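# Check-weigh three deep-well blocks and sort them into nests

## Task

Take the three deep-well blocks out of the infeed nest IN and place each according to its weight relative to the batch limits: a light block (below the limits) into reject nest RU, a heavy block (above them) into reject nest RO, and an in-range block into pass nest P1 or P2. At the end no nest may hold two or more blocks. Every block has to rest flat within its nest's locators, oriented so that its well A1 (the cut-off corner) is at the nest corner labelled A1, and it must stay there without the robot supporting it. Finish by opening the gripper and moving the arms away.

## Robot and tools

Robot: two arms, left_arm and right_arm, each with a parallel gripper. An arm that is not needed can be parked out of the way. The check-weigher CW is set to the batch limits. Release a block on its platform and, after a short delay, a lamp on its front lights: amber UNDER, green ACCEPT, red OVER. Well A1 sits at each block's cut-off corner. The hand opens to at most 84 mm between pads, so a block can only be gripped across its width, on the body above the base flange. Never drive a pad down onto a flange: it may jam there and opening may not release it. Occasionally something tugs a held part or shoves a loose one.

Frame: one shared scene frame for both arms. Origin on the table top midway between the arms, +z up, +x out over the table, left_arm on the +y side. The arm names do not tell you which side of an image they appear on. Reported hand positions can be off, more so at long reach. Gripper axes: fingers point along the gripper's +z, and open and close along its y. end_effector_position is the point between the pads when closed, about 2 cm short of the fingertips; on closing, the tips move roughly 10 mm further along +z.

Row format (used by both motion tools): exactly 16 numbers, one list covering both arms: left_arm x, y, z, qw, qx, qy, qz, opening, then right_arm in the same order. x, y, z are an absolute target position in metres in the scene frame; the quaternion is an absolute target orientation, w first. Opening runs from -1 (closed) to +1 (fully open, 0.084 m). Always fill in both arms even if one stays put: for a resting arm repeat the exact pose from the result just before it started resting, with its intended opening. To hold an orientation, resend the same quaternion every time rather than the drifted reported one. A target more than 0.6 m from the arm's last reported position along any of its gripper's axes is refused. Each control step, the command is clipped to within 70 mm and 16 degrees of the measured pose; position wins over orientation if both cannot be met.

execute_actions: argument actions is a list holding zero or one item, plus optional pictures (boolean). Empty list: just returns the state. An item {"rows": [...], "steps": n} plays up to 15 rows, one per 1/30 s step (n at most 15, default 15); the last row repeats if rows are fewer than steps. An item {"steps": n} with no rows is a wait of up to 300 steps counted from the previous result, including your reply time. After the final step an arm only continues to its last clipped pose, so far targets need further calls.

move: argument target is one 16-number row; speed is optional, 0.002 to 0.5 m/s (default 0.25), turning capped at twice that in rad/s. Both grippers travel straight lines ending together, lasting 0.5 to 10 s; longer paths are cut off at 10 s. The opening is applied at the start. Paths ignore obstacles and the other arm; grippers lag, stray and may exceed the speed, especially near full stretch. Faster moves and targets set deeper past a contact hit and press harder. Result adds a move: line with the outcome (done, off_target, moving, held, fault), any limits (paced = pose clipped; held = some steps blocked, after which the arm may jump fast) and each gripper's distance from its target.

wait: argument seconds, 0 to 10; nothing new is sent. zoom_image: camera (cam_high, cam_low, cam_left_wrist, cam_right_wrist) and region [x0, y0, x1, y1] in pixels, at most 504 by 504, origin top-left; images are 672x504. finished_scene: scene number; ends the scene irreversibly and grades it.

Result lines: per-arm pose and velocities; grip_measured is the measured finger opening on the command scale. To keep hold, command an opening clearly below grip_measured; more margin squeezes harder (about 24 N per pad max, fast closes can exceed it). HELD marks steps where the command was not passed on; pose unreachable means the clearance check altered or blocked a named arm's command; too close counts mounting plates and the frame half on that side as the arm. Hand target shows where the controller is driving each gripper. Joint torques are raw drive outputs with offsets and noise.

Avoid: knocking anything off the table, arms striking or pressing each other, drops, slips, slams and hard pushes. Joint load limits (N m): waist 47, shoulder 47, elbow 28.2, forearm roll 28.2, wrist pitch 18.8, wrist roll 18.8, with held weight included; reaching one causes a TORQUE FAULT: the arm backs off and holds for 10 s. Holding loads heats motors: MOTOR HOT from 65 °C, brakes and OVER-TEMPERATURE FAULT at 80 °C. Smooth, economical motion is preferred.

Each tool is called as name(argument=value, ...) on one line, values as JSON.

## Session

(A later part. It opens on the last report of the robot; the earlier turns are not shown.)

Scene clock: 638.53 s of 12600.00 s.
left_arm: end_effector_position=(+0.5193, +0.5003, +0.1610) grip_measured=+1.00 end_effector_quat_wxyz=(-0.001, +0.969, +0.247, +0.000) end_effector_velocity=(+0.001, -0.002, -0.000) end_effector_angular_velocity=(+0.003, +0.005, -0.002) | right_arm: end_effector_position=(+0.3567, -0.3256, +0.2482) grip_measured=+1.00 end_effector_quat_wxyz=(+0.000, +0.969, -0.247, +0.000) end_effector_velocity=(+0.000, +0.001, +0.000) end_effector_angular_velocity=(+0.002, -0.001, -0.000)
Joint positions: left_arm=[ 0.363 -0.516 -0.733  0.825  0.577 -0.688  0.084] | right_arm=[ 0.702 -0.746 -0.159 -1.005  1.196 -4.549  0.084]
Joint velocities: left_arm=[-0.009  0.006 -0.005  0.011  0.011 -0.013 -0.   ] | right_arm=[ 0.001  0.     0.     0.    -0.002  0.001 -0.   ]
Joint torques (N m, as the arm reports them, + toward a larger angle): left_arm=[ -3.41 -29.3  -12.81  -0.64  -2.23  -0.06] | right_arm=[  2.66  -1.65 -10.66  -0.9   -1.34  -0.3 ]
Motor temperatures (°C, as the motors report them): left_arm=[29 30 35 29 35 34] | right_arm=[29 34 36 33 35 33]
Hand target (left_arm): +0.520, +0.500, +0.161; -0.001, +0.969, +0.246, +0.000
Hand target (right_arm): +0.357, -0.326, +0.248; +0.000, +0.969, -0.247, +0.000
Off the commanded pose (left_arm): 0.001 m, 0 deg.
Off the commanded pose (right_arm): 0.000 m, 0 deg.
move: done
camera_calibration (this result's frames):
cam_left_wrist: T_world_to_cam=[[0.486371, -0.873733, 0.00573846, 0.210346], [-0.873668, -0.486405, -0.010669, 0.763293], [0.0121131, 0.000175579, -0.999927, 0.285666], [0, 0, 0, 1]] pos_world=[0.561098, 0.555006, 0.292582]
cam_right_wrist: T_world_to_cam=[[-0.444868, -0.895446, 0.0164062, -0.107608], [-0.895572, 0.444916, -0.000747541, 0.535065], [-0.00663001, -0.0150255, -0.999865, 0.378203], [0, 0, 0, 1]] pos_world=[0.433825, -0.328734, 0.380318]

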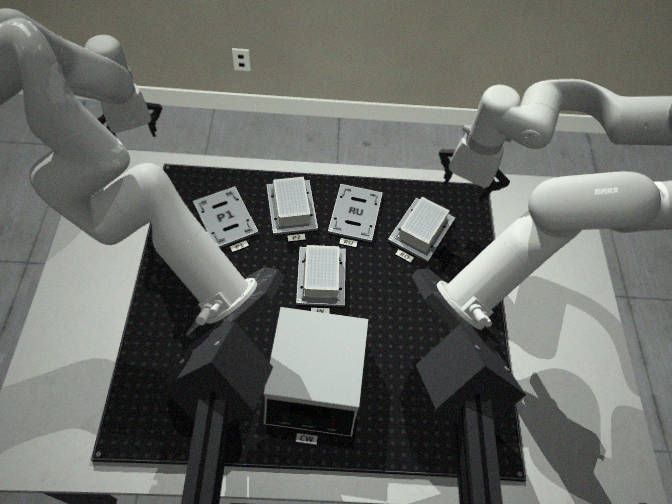

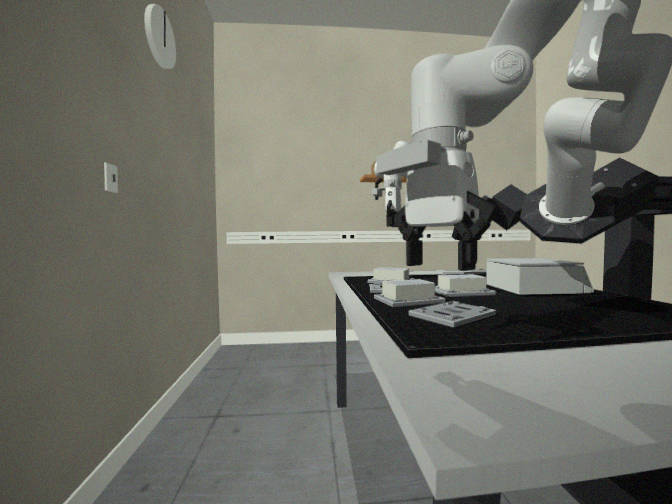

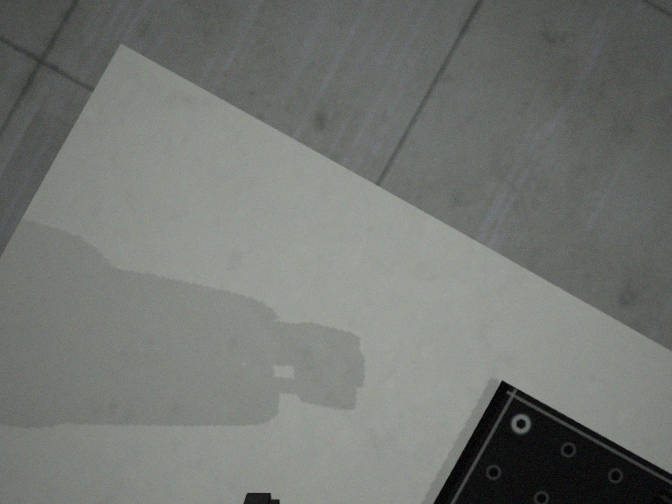

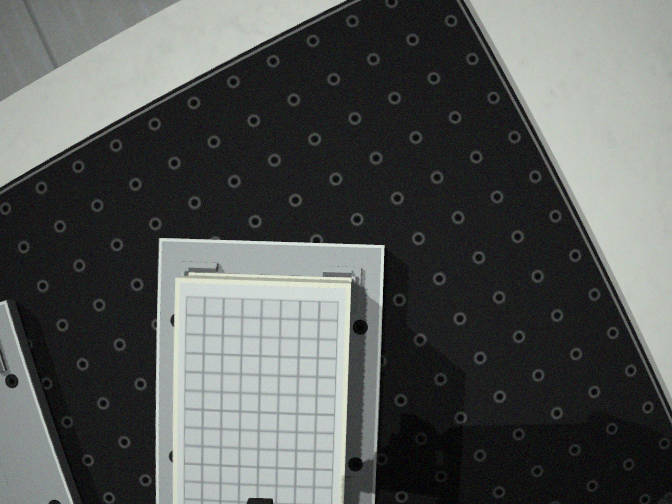

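move(target=[0.40,0.2,0.16,0,0.98,0.2,0,1,0.3567,-0.3256,0.2482,0,0.969,-0.247,0,1], speed=0.15)

move(target=[0.2206,0.0003,0.15,0,0.99994,0.011,0,1,0.3567,-0.3256,0.2482,0,0.969,-0.247,0,1], speed=0.15)

move(target=[0.2206,0.0003,0.081,0,0.99994,0.011,0,1,0.3567,-0.3256,0.2482,0,0.969,-0.247,0,1], speed=0.03)

Scene clock: 664.00 s of 12600.00 s.
left_arm: end_effector_position=(+0.3998, +0.2010, +0.1606) grip_measured=+1.00 end_effector_quat_wxyz=(-0.000, +0.980, +0.200, +0.001) end_effector_velocity=(-0.001, -0.002, -0.001) end_effector_angular_velocity=(+0.002, +0.001, +0.001) | right_arm: end_effector_position=(+0.3567, -0.3256, +0.2482) grip_measured=+1.00 end_effector_quat_wxyz=(+0.000, +0.969, -0.247, +0.000) end_effector_velocity=(-0.000, -0.000, -0.000) end_effector_angular_velocity=(-0.001, +0.001, -0.001)
Joint positions: left_arm=[-0.334 -0.264 -0.388  1.353  0.861 -1.796  0.084] | right_arm=[ 0.702 -0.746 -0.159 -1.005  1.196 -4.549  0.084]
Joint velocities: left_arm=[-0.005  0.01  -0.003  0.002  0.003 -0.01   0.   ] | right_arm=[-0.002 -0.    -0.     0.     0.    -0.    -0.   ]
Joint torques (N m, as the arm reports them, + toward a larger angle): left_arm=[ -7.9  -16.15  -7.33  -0.7   -2.23  -0.05] | right_arm=[ 2.54 -1.31 -9.87 -0.83 -1.13 -0.15]
Motor temperatures (°C, as the motors report them): left_arm=[29 31 35 29 35 34] | right_arm=[29 34 36 33 35 33]
Hand target (left_arm): +0.400, +0.201, +0.161; -0.000, +0.980, +0.200, +0.001
Hand target (right_arm): +0.357, -0.326, +0.248; -0.000, +0.969, -0.247, +0.000
Off the commanded pose (left_arm): 0.001 m, 0 deg.
Off the commanded pose (right_arm): 0.000 m, 0 deg.
After step 90, 19.77 s passed at rest.
move: done
camera_calibration (this result's frames):
cam_left_wrist: T_world_to_cam=[[0.400808, -0.916122, 0.00852841, 0.0492827], [-0.916053, -0.400887, -0.0116777, 0.513191], [0.0141171, -0.00313197, -0.999895, 0.286666], [0, 0, 0, 1]] pos_world=[0.446311, 0.251778, 0.292208]
cam_right_wrist: T_world_to_cam=[[-0.444867, -0.895446, 0.0164062, -0.107608], [-0.895572, 0.444916, -0.000747585, 0.535065], [-0.00662996, -0.0150255, -0.999865, 0.378203], [0, 0, 0, 1]] pos_world=[0.433825, -0.328734, 0.380318]

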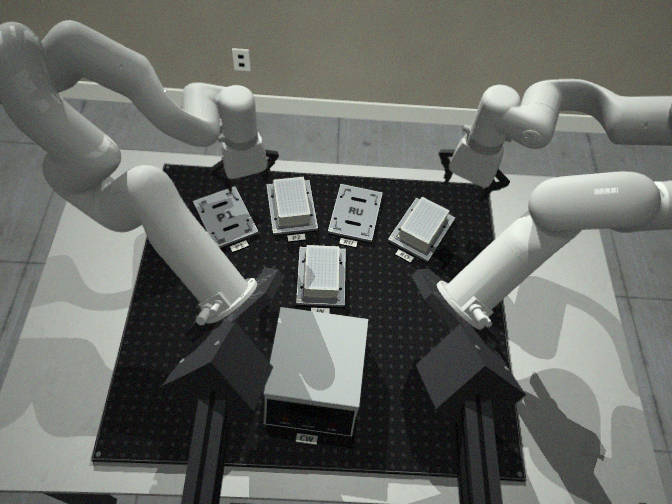

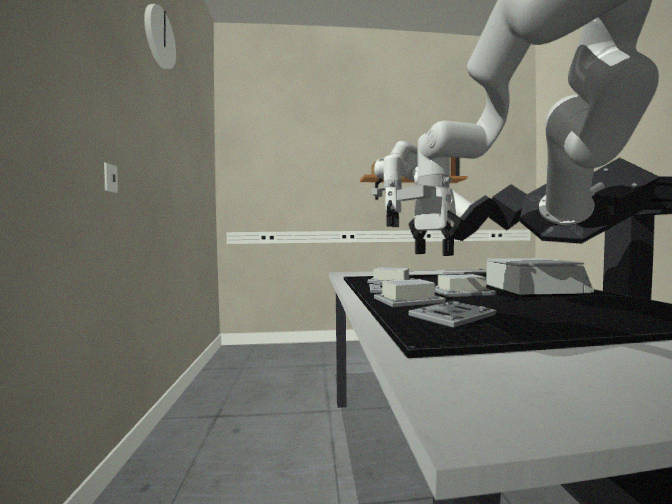

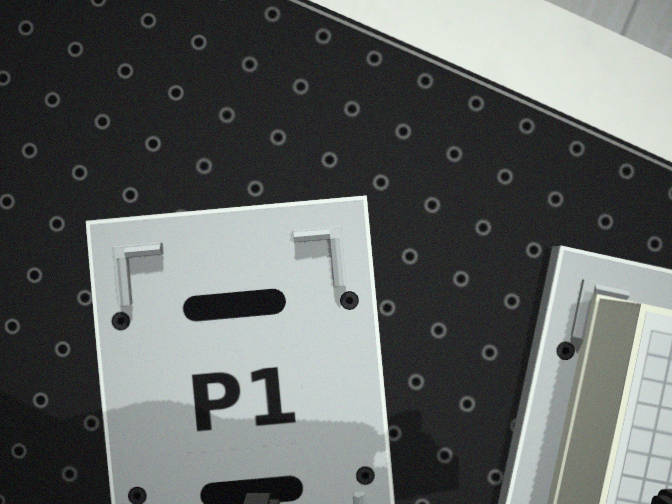

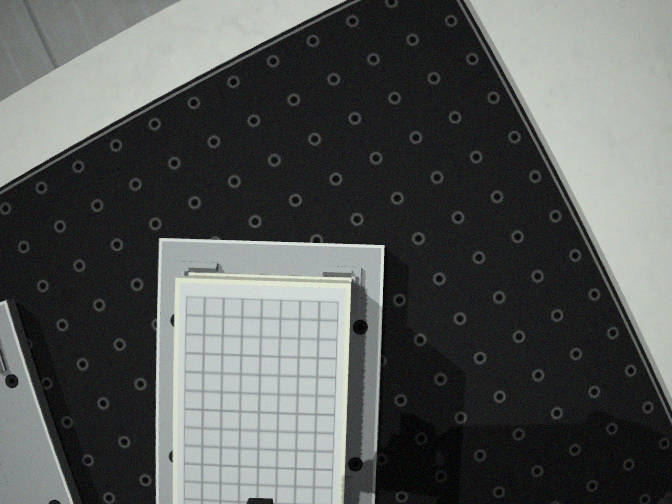

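Scene clock: 666.33 s of 12600.00 s.
left_arm: end_effector_position=(+0.2206, +0.0012, +0.1500) grip_measured=+1.00 end_effector_quat_wxyz=(+0.000, +1.000, +0.011, +0.000) end_effector_velocity=(-0.001, -0.001, -0.001) end_effector_angular_velocity=(+0.003, +0.002, -0.002) | right_arm: end_effector_position=(+0.3567, -0.3256, +0.2482) grip_measured=+1.00 end_effector_quat_wxyz=(+0.000, +0.969, -0.247, -0.000) end_effector_velocity=(+0.000, -0.000, -0.000) end_effector_angular_velocity=(+0.000, +0.000, +0.001)
Joint positions: left_arm=[-0.885  0.577 -0.585  1.357  0.905 -2.26   0.084] | right_arm=[ 0.702 -0.746 -0.159 -1.005  1.196 -4.549  0.084]
Joint velocities: left_arm=[-0.002  0.01  -0.006 -0.003  0.     0.    -0.   ] | right_arm=[-0.    -0.     0.    -0.    -0.    -0.001  0.   ]
Joint torques (N m, as the arm reports them, + toward a larger angle): left_arm=[-14.4  -18.74  -7.18  -0.63  -2.2    0.06] | right_arm=[ 2.45 -2.12 -9.94 -0.26 -1.35 -0.28]
Motor temperatures (°C, as the motors report them): left_arm=[29 31 35 29 35 34] | right_arm=[29 34 36 33 35 33]
Hand target (left_arm): +0.220, +0.001, +0.150; +0.000, +1.000, +0.011, +0.000
Hand target (right_arm): +0.357, -0.326, +0.248; -0.000, +0.969, -0.247, -0.000
Off the commanded pose (left_arm): 0.001 m, 0 deg.
Off the commanded pose (right_arm): 0.000 m, 0 deg.
move: done
camera_calibration (this result's frames):
cam_left_wrist: T_world_to_cam=[[0.0322708, -0.999438, 0.00908906, 0.0194552], [-0.999426, -0.0323614, -0.0100101, 0.28655], [0.0102986, -0.00876081, -0.999909, 0.278814], [0, 0, 0, 1]] pos_world=[0.282887, 0.0311601, 0.28148]
cam_right_wrist: T_world_to_cam=[[-0.444867, -0.895446, 0.0164064, -0.107609], [-0.895572, 0.444916, -0.000747437, 0.535065], [-0.00663018, -0.0150256, -0.999865, 0.378203], [0, 0, 0, 1]] pos_world=[0.433825, -0.328734, 0.380318]

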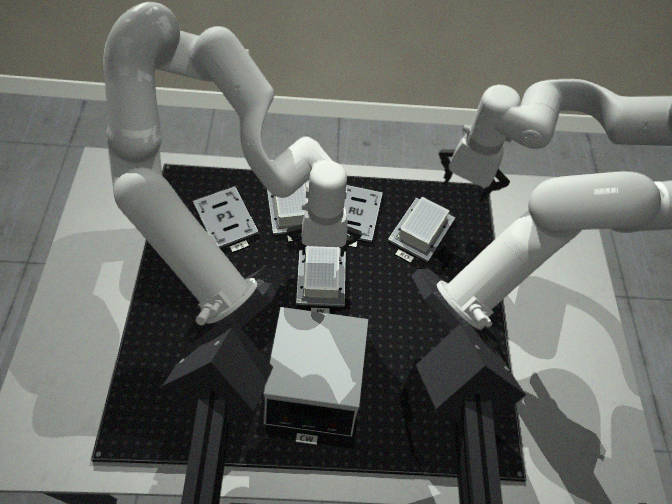

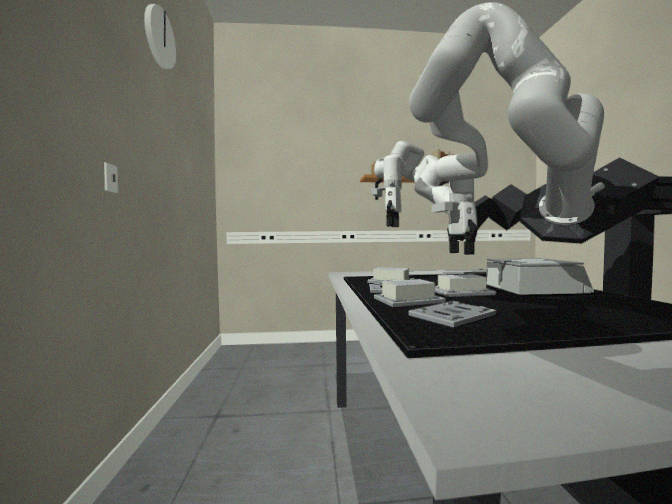

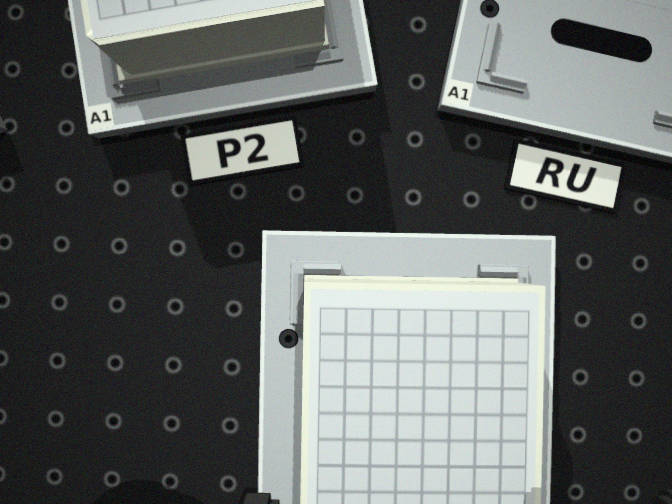

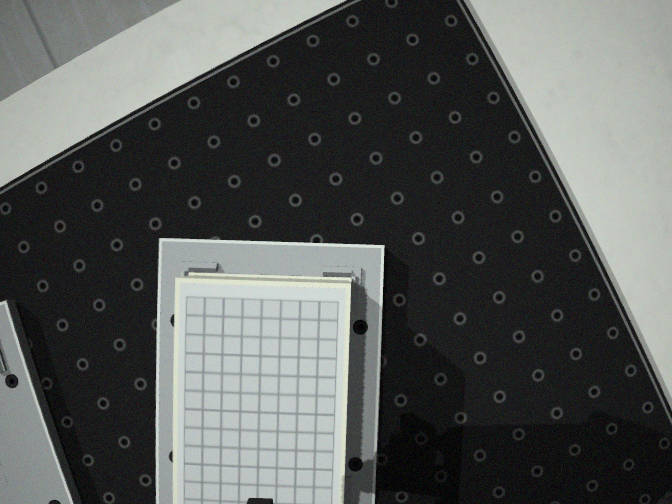

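Scene clock: 669.00 s of 12600.00 s.
left_arm: end_effector_position=(+0.2206, +0.0001, +0.0813) grip_measured=+1.00 end_effector_quat_wxyz=(+0.000, +1.000, +0.011, -0.000) end_effector_velocity=(+0.000, +0.000, -0.002) end_effector_angular_velocity=(-0.000, -0.000, +0.001) | right_arm: end_effector_position=(+0.3567, -0.3256, +0.2482) grip_measured=+1.00 end_effector_quat_wxyz=(+0.000, +0.969, -0.247, +0.000) end_effector_velocity=(+0.000, +0.000, +0.000) end_effector_angular_velocity=(+0.000, -0.000, +0.001)
Joint positions: left_arm=[-0.693  0.751 -0.672  1.616  0.904 -2.369  0.084] | right_arm=[ 0.702 -0.746 -0.159 -1.005  1.196 -4.549  0.084]
Joint velocities: left_arm=[ 0.005  0.004 -0.002  0.006  0.001 -0.003  0.   ] | right_arm=[ 0.001  0.    -0.     0.     0.    -0.    -0.   ]
Joint torques (N m, as the arm reports them, + toward a larger angle): left_arm=[-15.12 -19.29  -2.83  -0.49  -2.32   0.03] | right_arm=[  2.44  -1.46 -10.09  -0.73  -1.14  -0.32]
Motor temperatures (°C, as the motors report them): left_arm=[29 31 35 29 35 34] | right_arm=[29 34 36 33 35 33]
Hand target (left_arm): +0.221, +0.000, +0.081; +0.000, +1.000, +0.011, -0.000
Hand target (right_arm): +0.357, -0.326, +0.248; +0.000, +0.969, -0.247, +0.000
Off the commanded pose (left_arm): 0.000 m, 0 deg.
Off the commanded pose (right_arm): 0.000 m, 0 deg.
move: done
camera_calibration (this result's frames):
cam_left_wrist: T_world_to_cam=[[0.0316005, -0.999463, 0.00868756, 0.0191883], [-0.99946, -0.0316763, -0.00873252, 0.285693], [0.00900301, -0.00840692, -0.999924, 0.210394], [0, 0, 0, 1]] pos_world=[0.283038, 0.0299965, 0.212706]
cam_right_wrist: T_world_to_cam=[[-0.444867, -0.895446, 0.0164062, -0.107608], [-0.895572, 0.444916, -0.000747553, 0.535065], [-0.00662999, -0.0150255, -0.999865, 0.378203], [0, 0, 0, 1]] pos_world=[0.433825, -0.328734, 0.380318]

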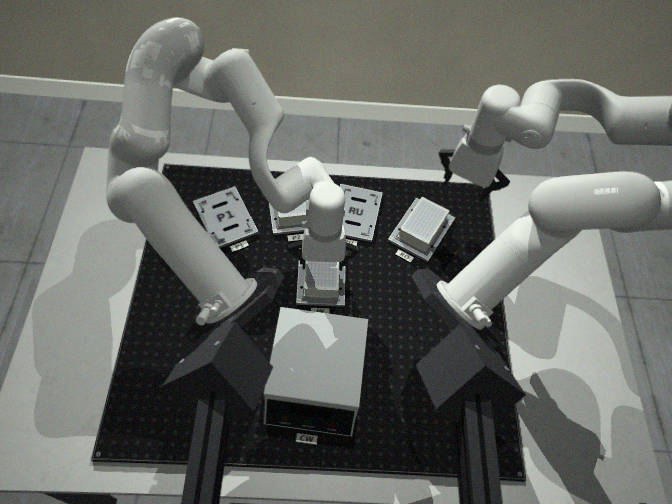

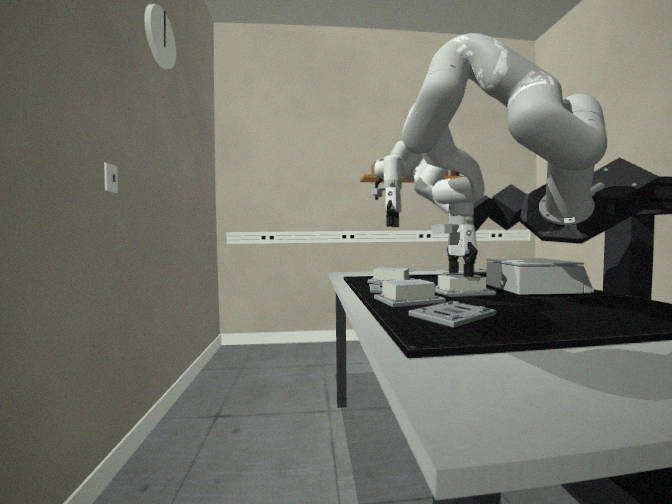

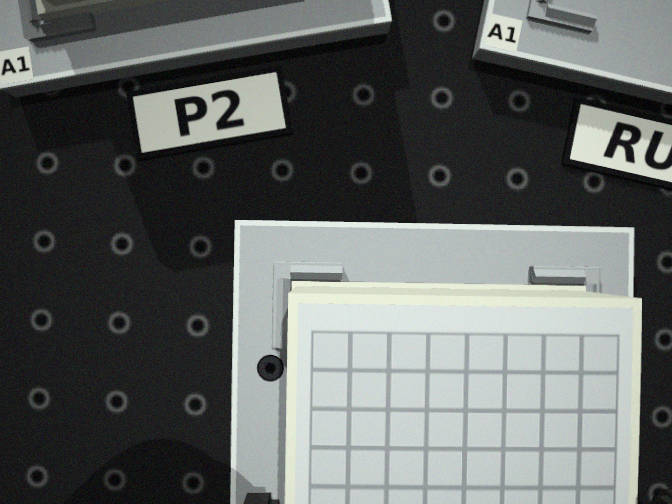

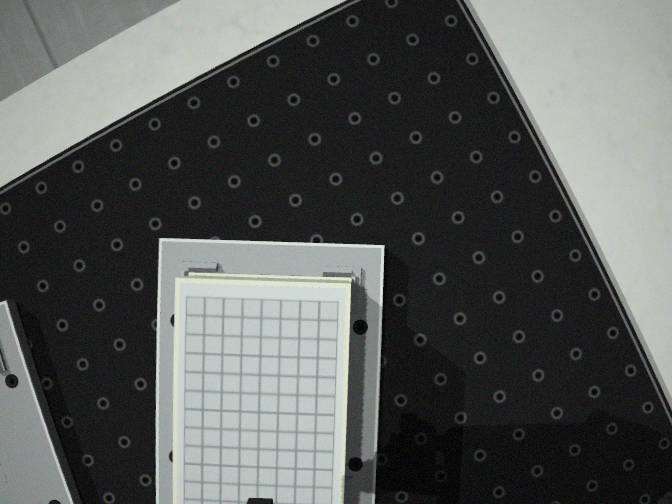

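move(target=[0.2206,0.0002,0.059,0,0.99994,0.011,0,1,0.3567,-0.3256,0.2482,0,0.969,-0.247,0,1], speed=0.008)

Scene clock: 683.67 s of 12600.00 s.
left_arm: end_effector_position=(+0.2206, +0.0001, +0.0592) grip_measured=+1.00 end_effector_quat_wxyz=(+0.000, +1.000, +0.011, -0.000) end_effector_velocity=(-0.000, +0.000, -0.002) end_effector_angular_velocity=(+0.000, -0.000, +0.001) | right_arm: end_effector_position=(+0.3567, -0.3256, +0.2482) grip_measured=+1.00 end_effector_quat_wxyz=(+0.000, +0.969, -0.247, -0.000) end_effector_velocity=(+0.000, -0.000, -0.000) end_effector_angular_velocity=(-0.000, -0.002, -0.002)
Joint positions: left_arm=[-0.633  0.805 -0.707  1.691  0.911 -2.393  0.084] | right_arm=[ 0.702 -0.746 -0.159 -1.005  1.196 -4.549  0.084]
Joint velocities: left_arm=[ 0.005  0.005 -0.003  0.006  0.001 -0.002  0.   ] | right_arm=[-0.001 -0.     0.    -0.002 -0.001  0.002  0.   ]
Joint torques (N m, as the arm reports them, + toward a larger angle): left_arm=[-15.38 -19.5   -1.64  -0.39  -2.09   0.04] | right_arm=[  1.99  -1.34 -10.28  -0.86  -1.47  -0.37]
Motor temperatures (°C, as the motors report them): left_arm=[29 30 34 29 35 34] | right_arm=[29 34 36 33 35 33]
Hand target (left_arm): +0.221, +0.000, +0.059; +0.000, +1.000, +0.011, -0.000
Hand target (right_arm): +0.357, -0.326, +0.248; -0.000, +0.969, -0.247, -0.000
Off the commanded pose (left_arm): 0.000 m, 0 deg.
Off the commanded pose (right_arm): 0.000 m, 0 deg.
After step 90, 8.67 s passed at rest.
move: done
camera_calibration (this result's frames):
cam_left_wrist: T_world_to_cam=[[0.0316327, -0.999465, 0.0082751, 0.0194387], [-0.999457, -0.0317065, -0.00893853, 0.285508], [0.00919612, -0.00798786, -0.999926, 0.188254], [0, 0, 0, 1]] pos_world=[0.283007, 0.0299844, 0.190631]
cam_right_wrist: T_world_to_cam=[[-0.444867, -0.895446, 0.0164063, -0.107609], [-0.895572, 0.444916, -0.000747488, 0.535065], [-0.00663011, -0.0150256, -0.999865, 0.378203], [0, 0, 0, 1]] pos_world=[0.433825, -0.328734, 0.380318]

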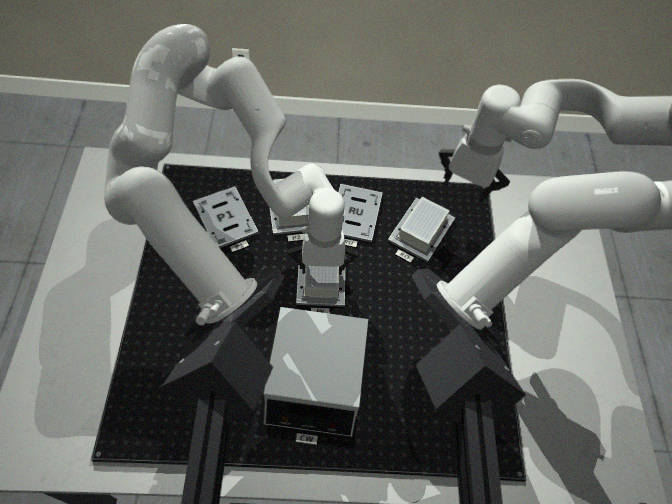

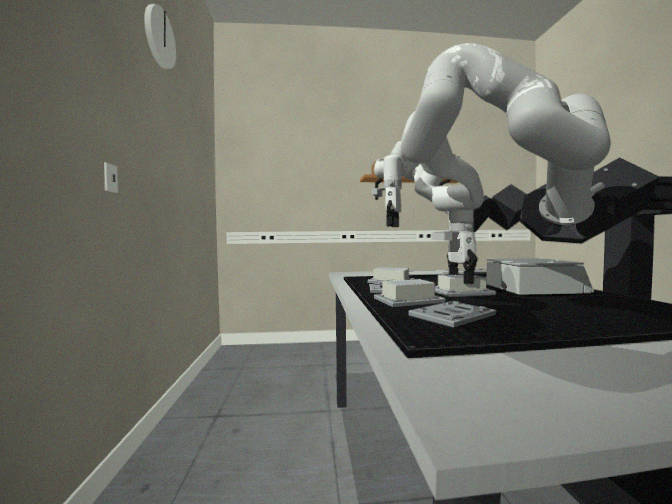

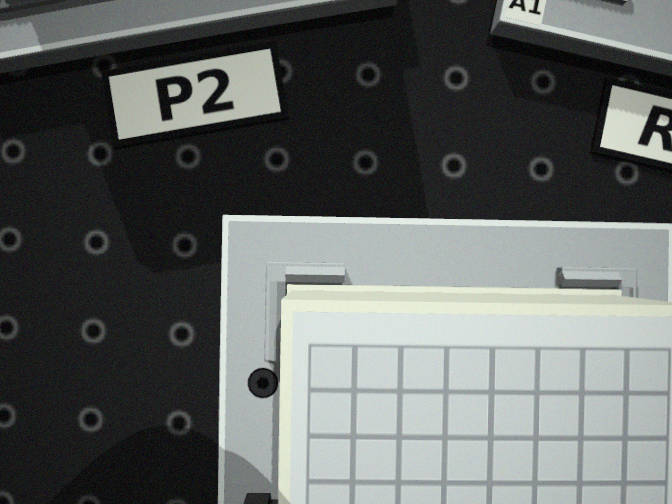

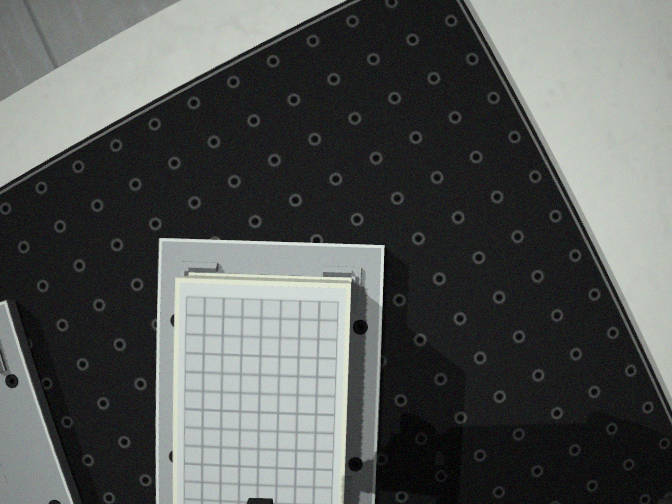

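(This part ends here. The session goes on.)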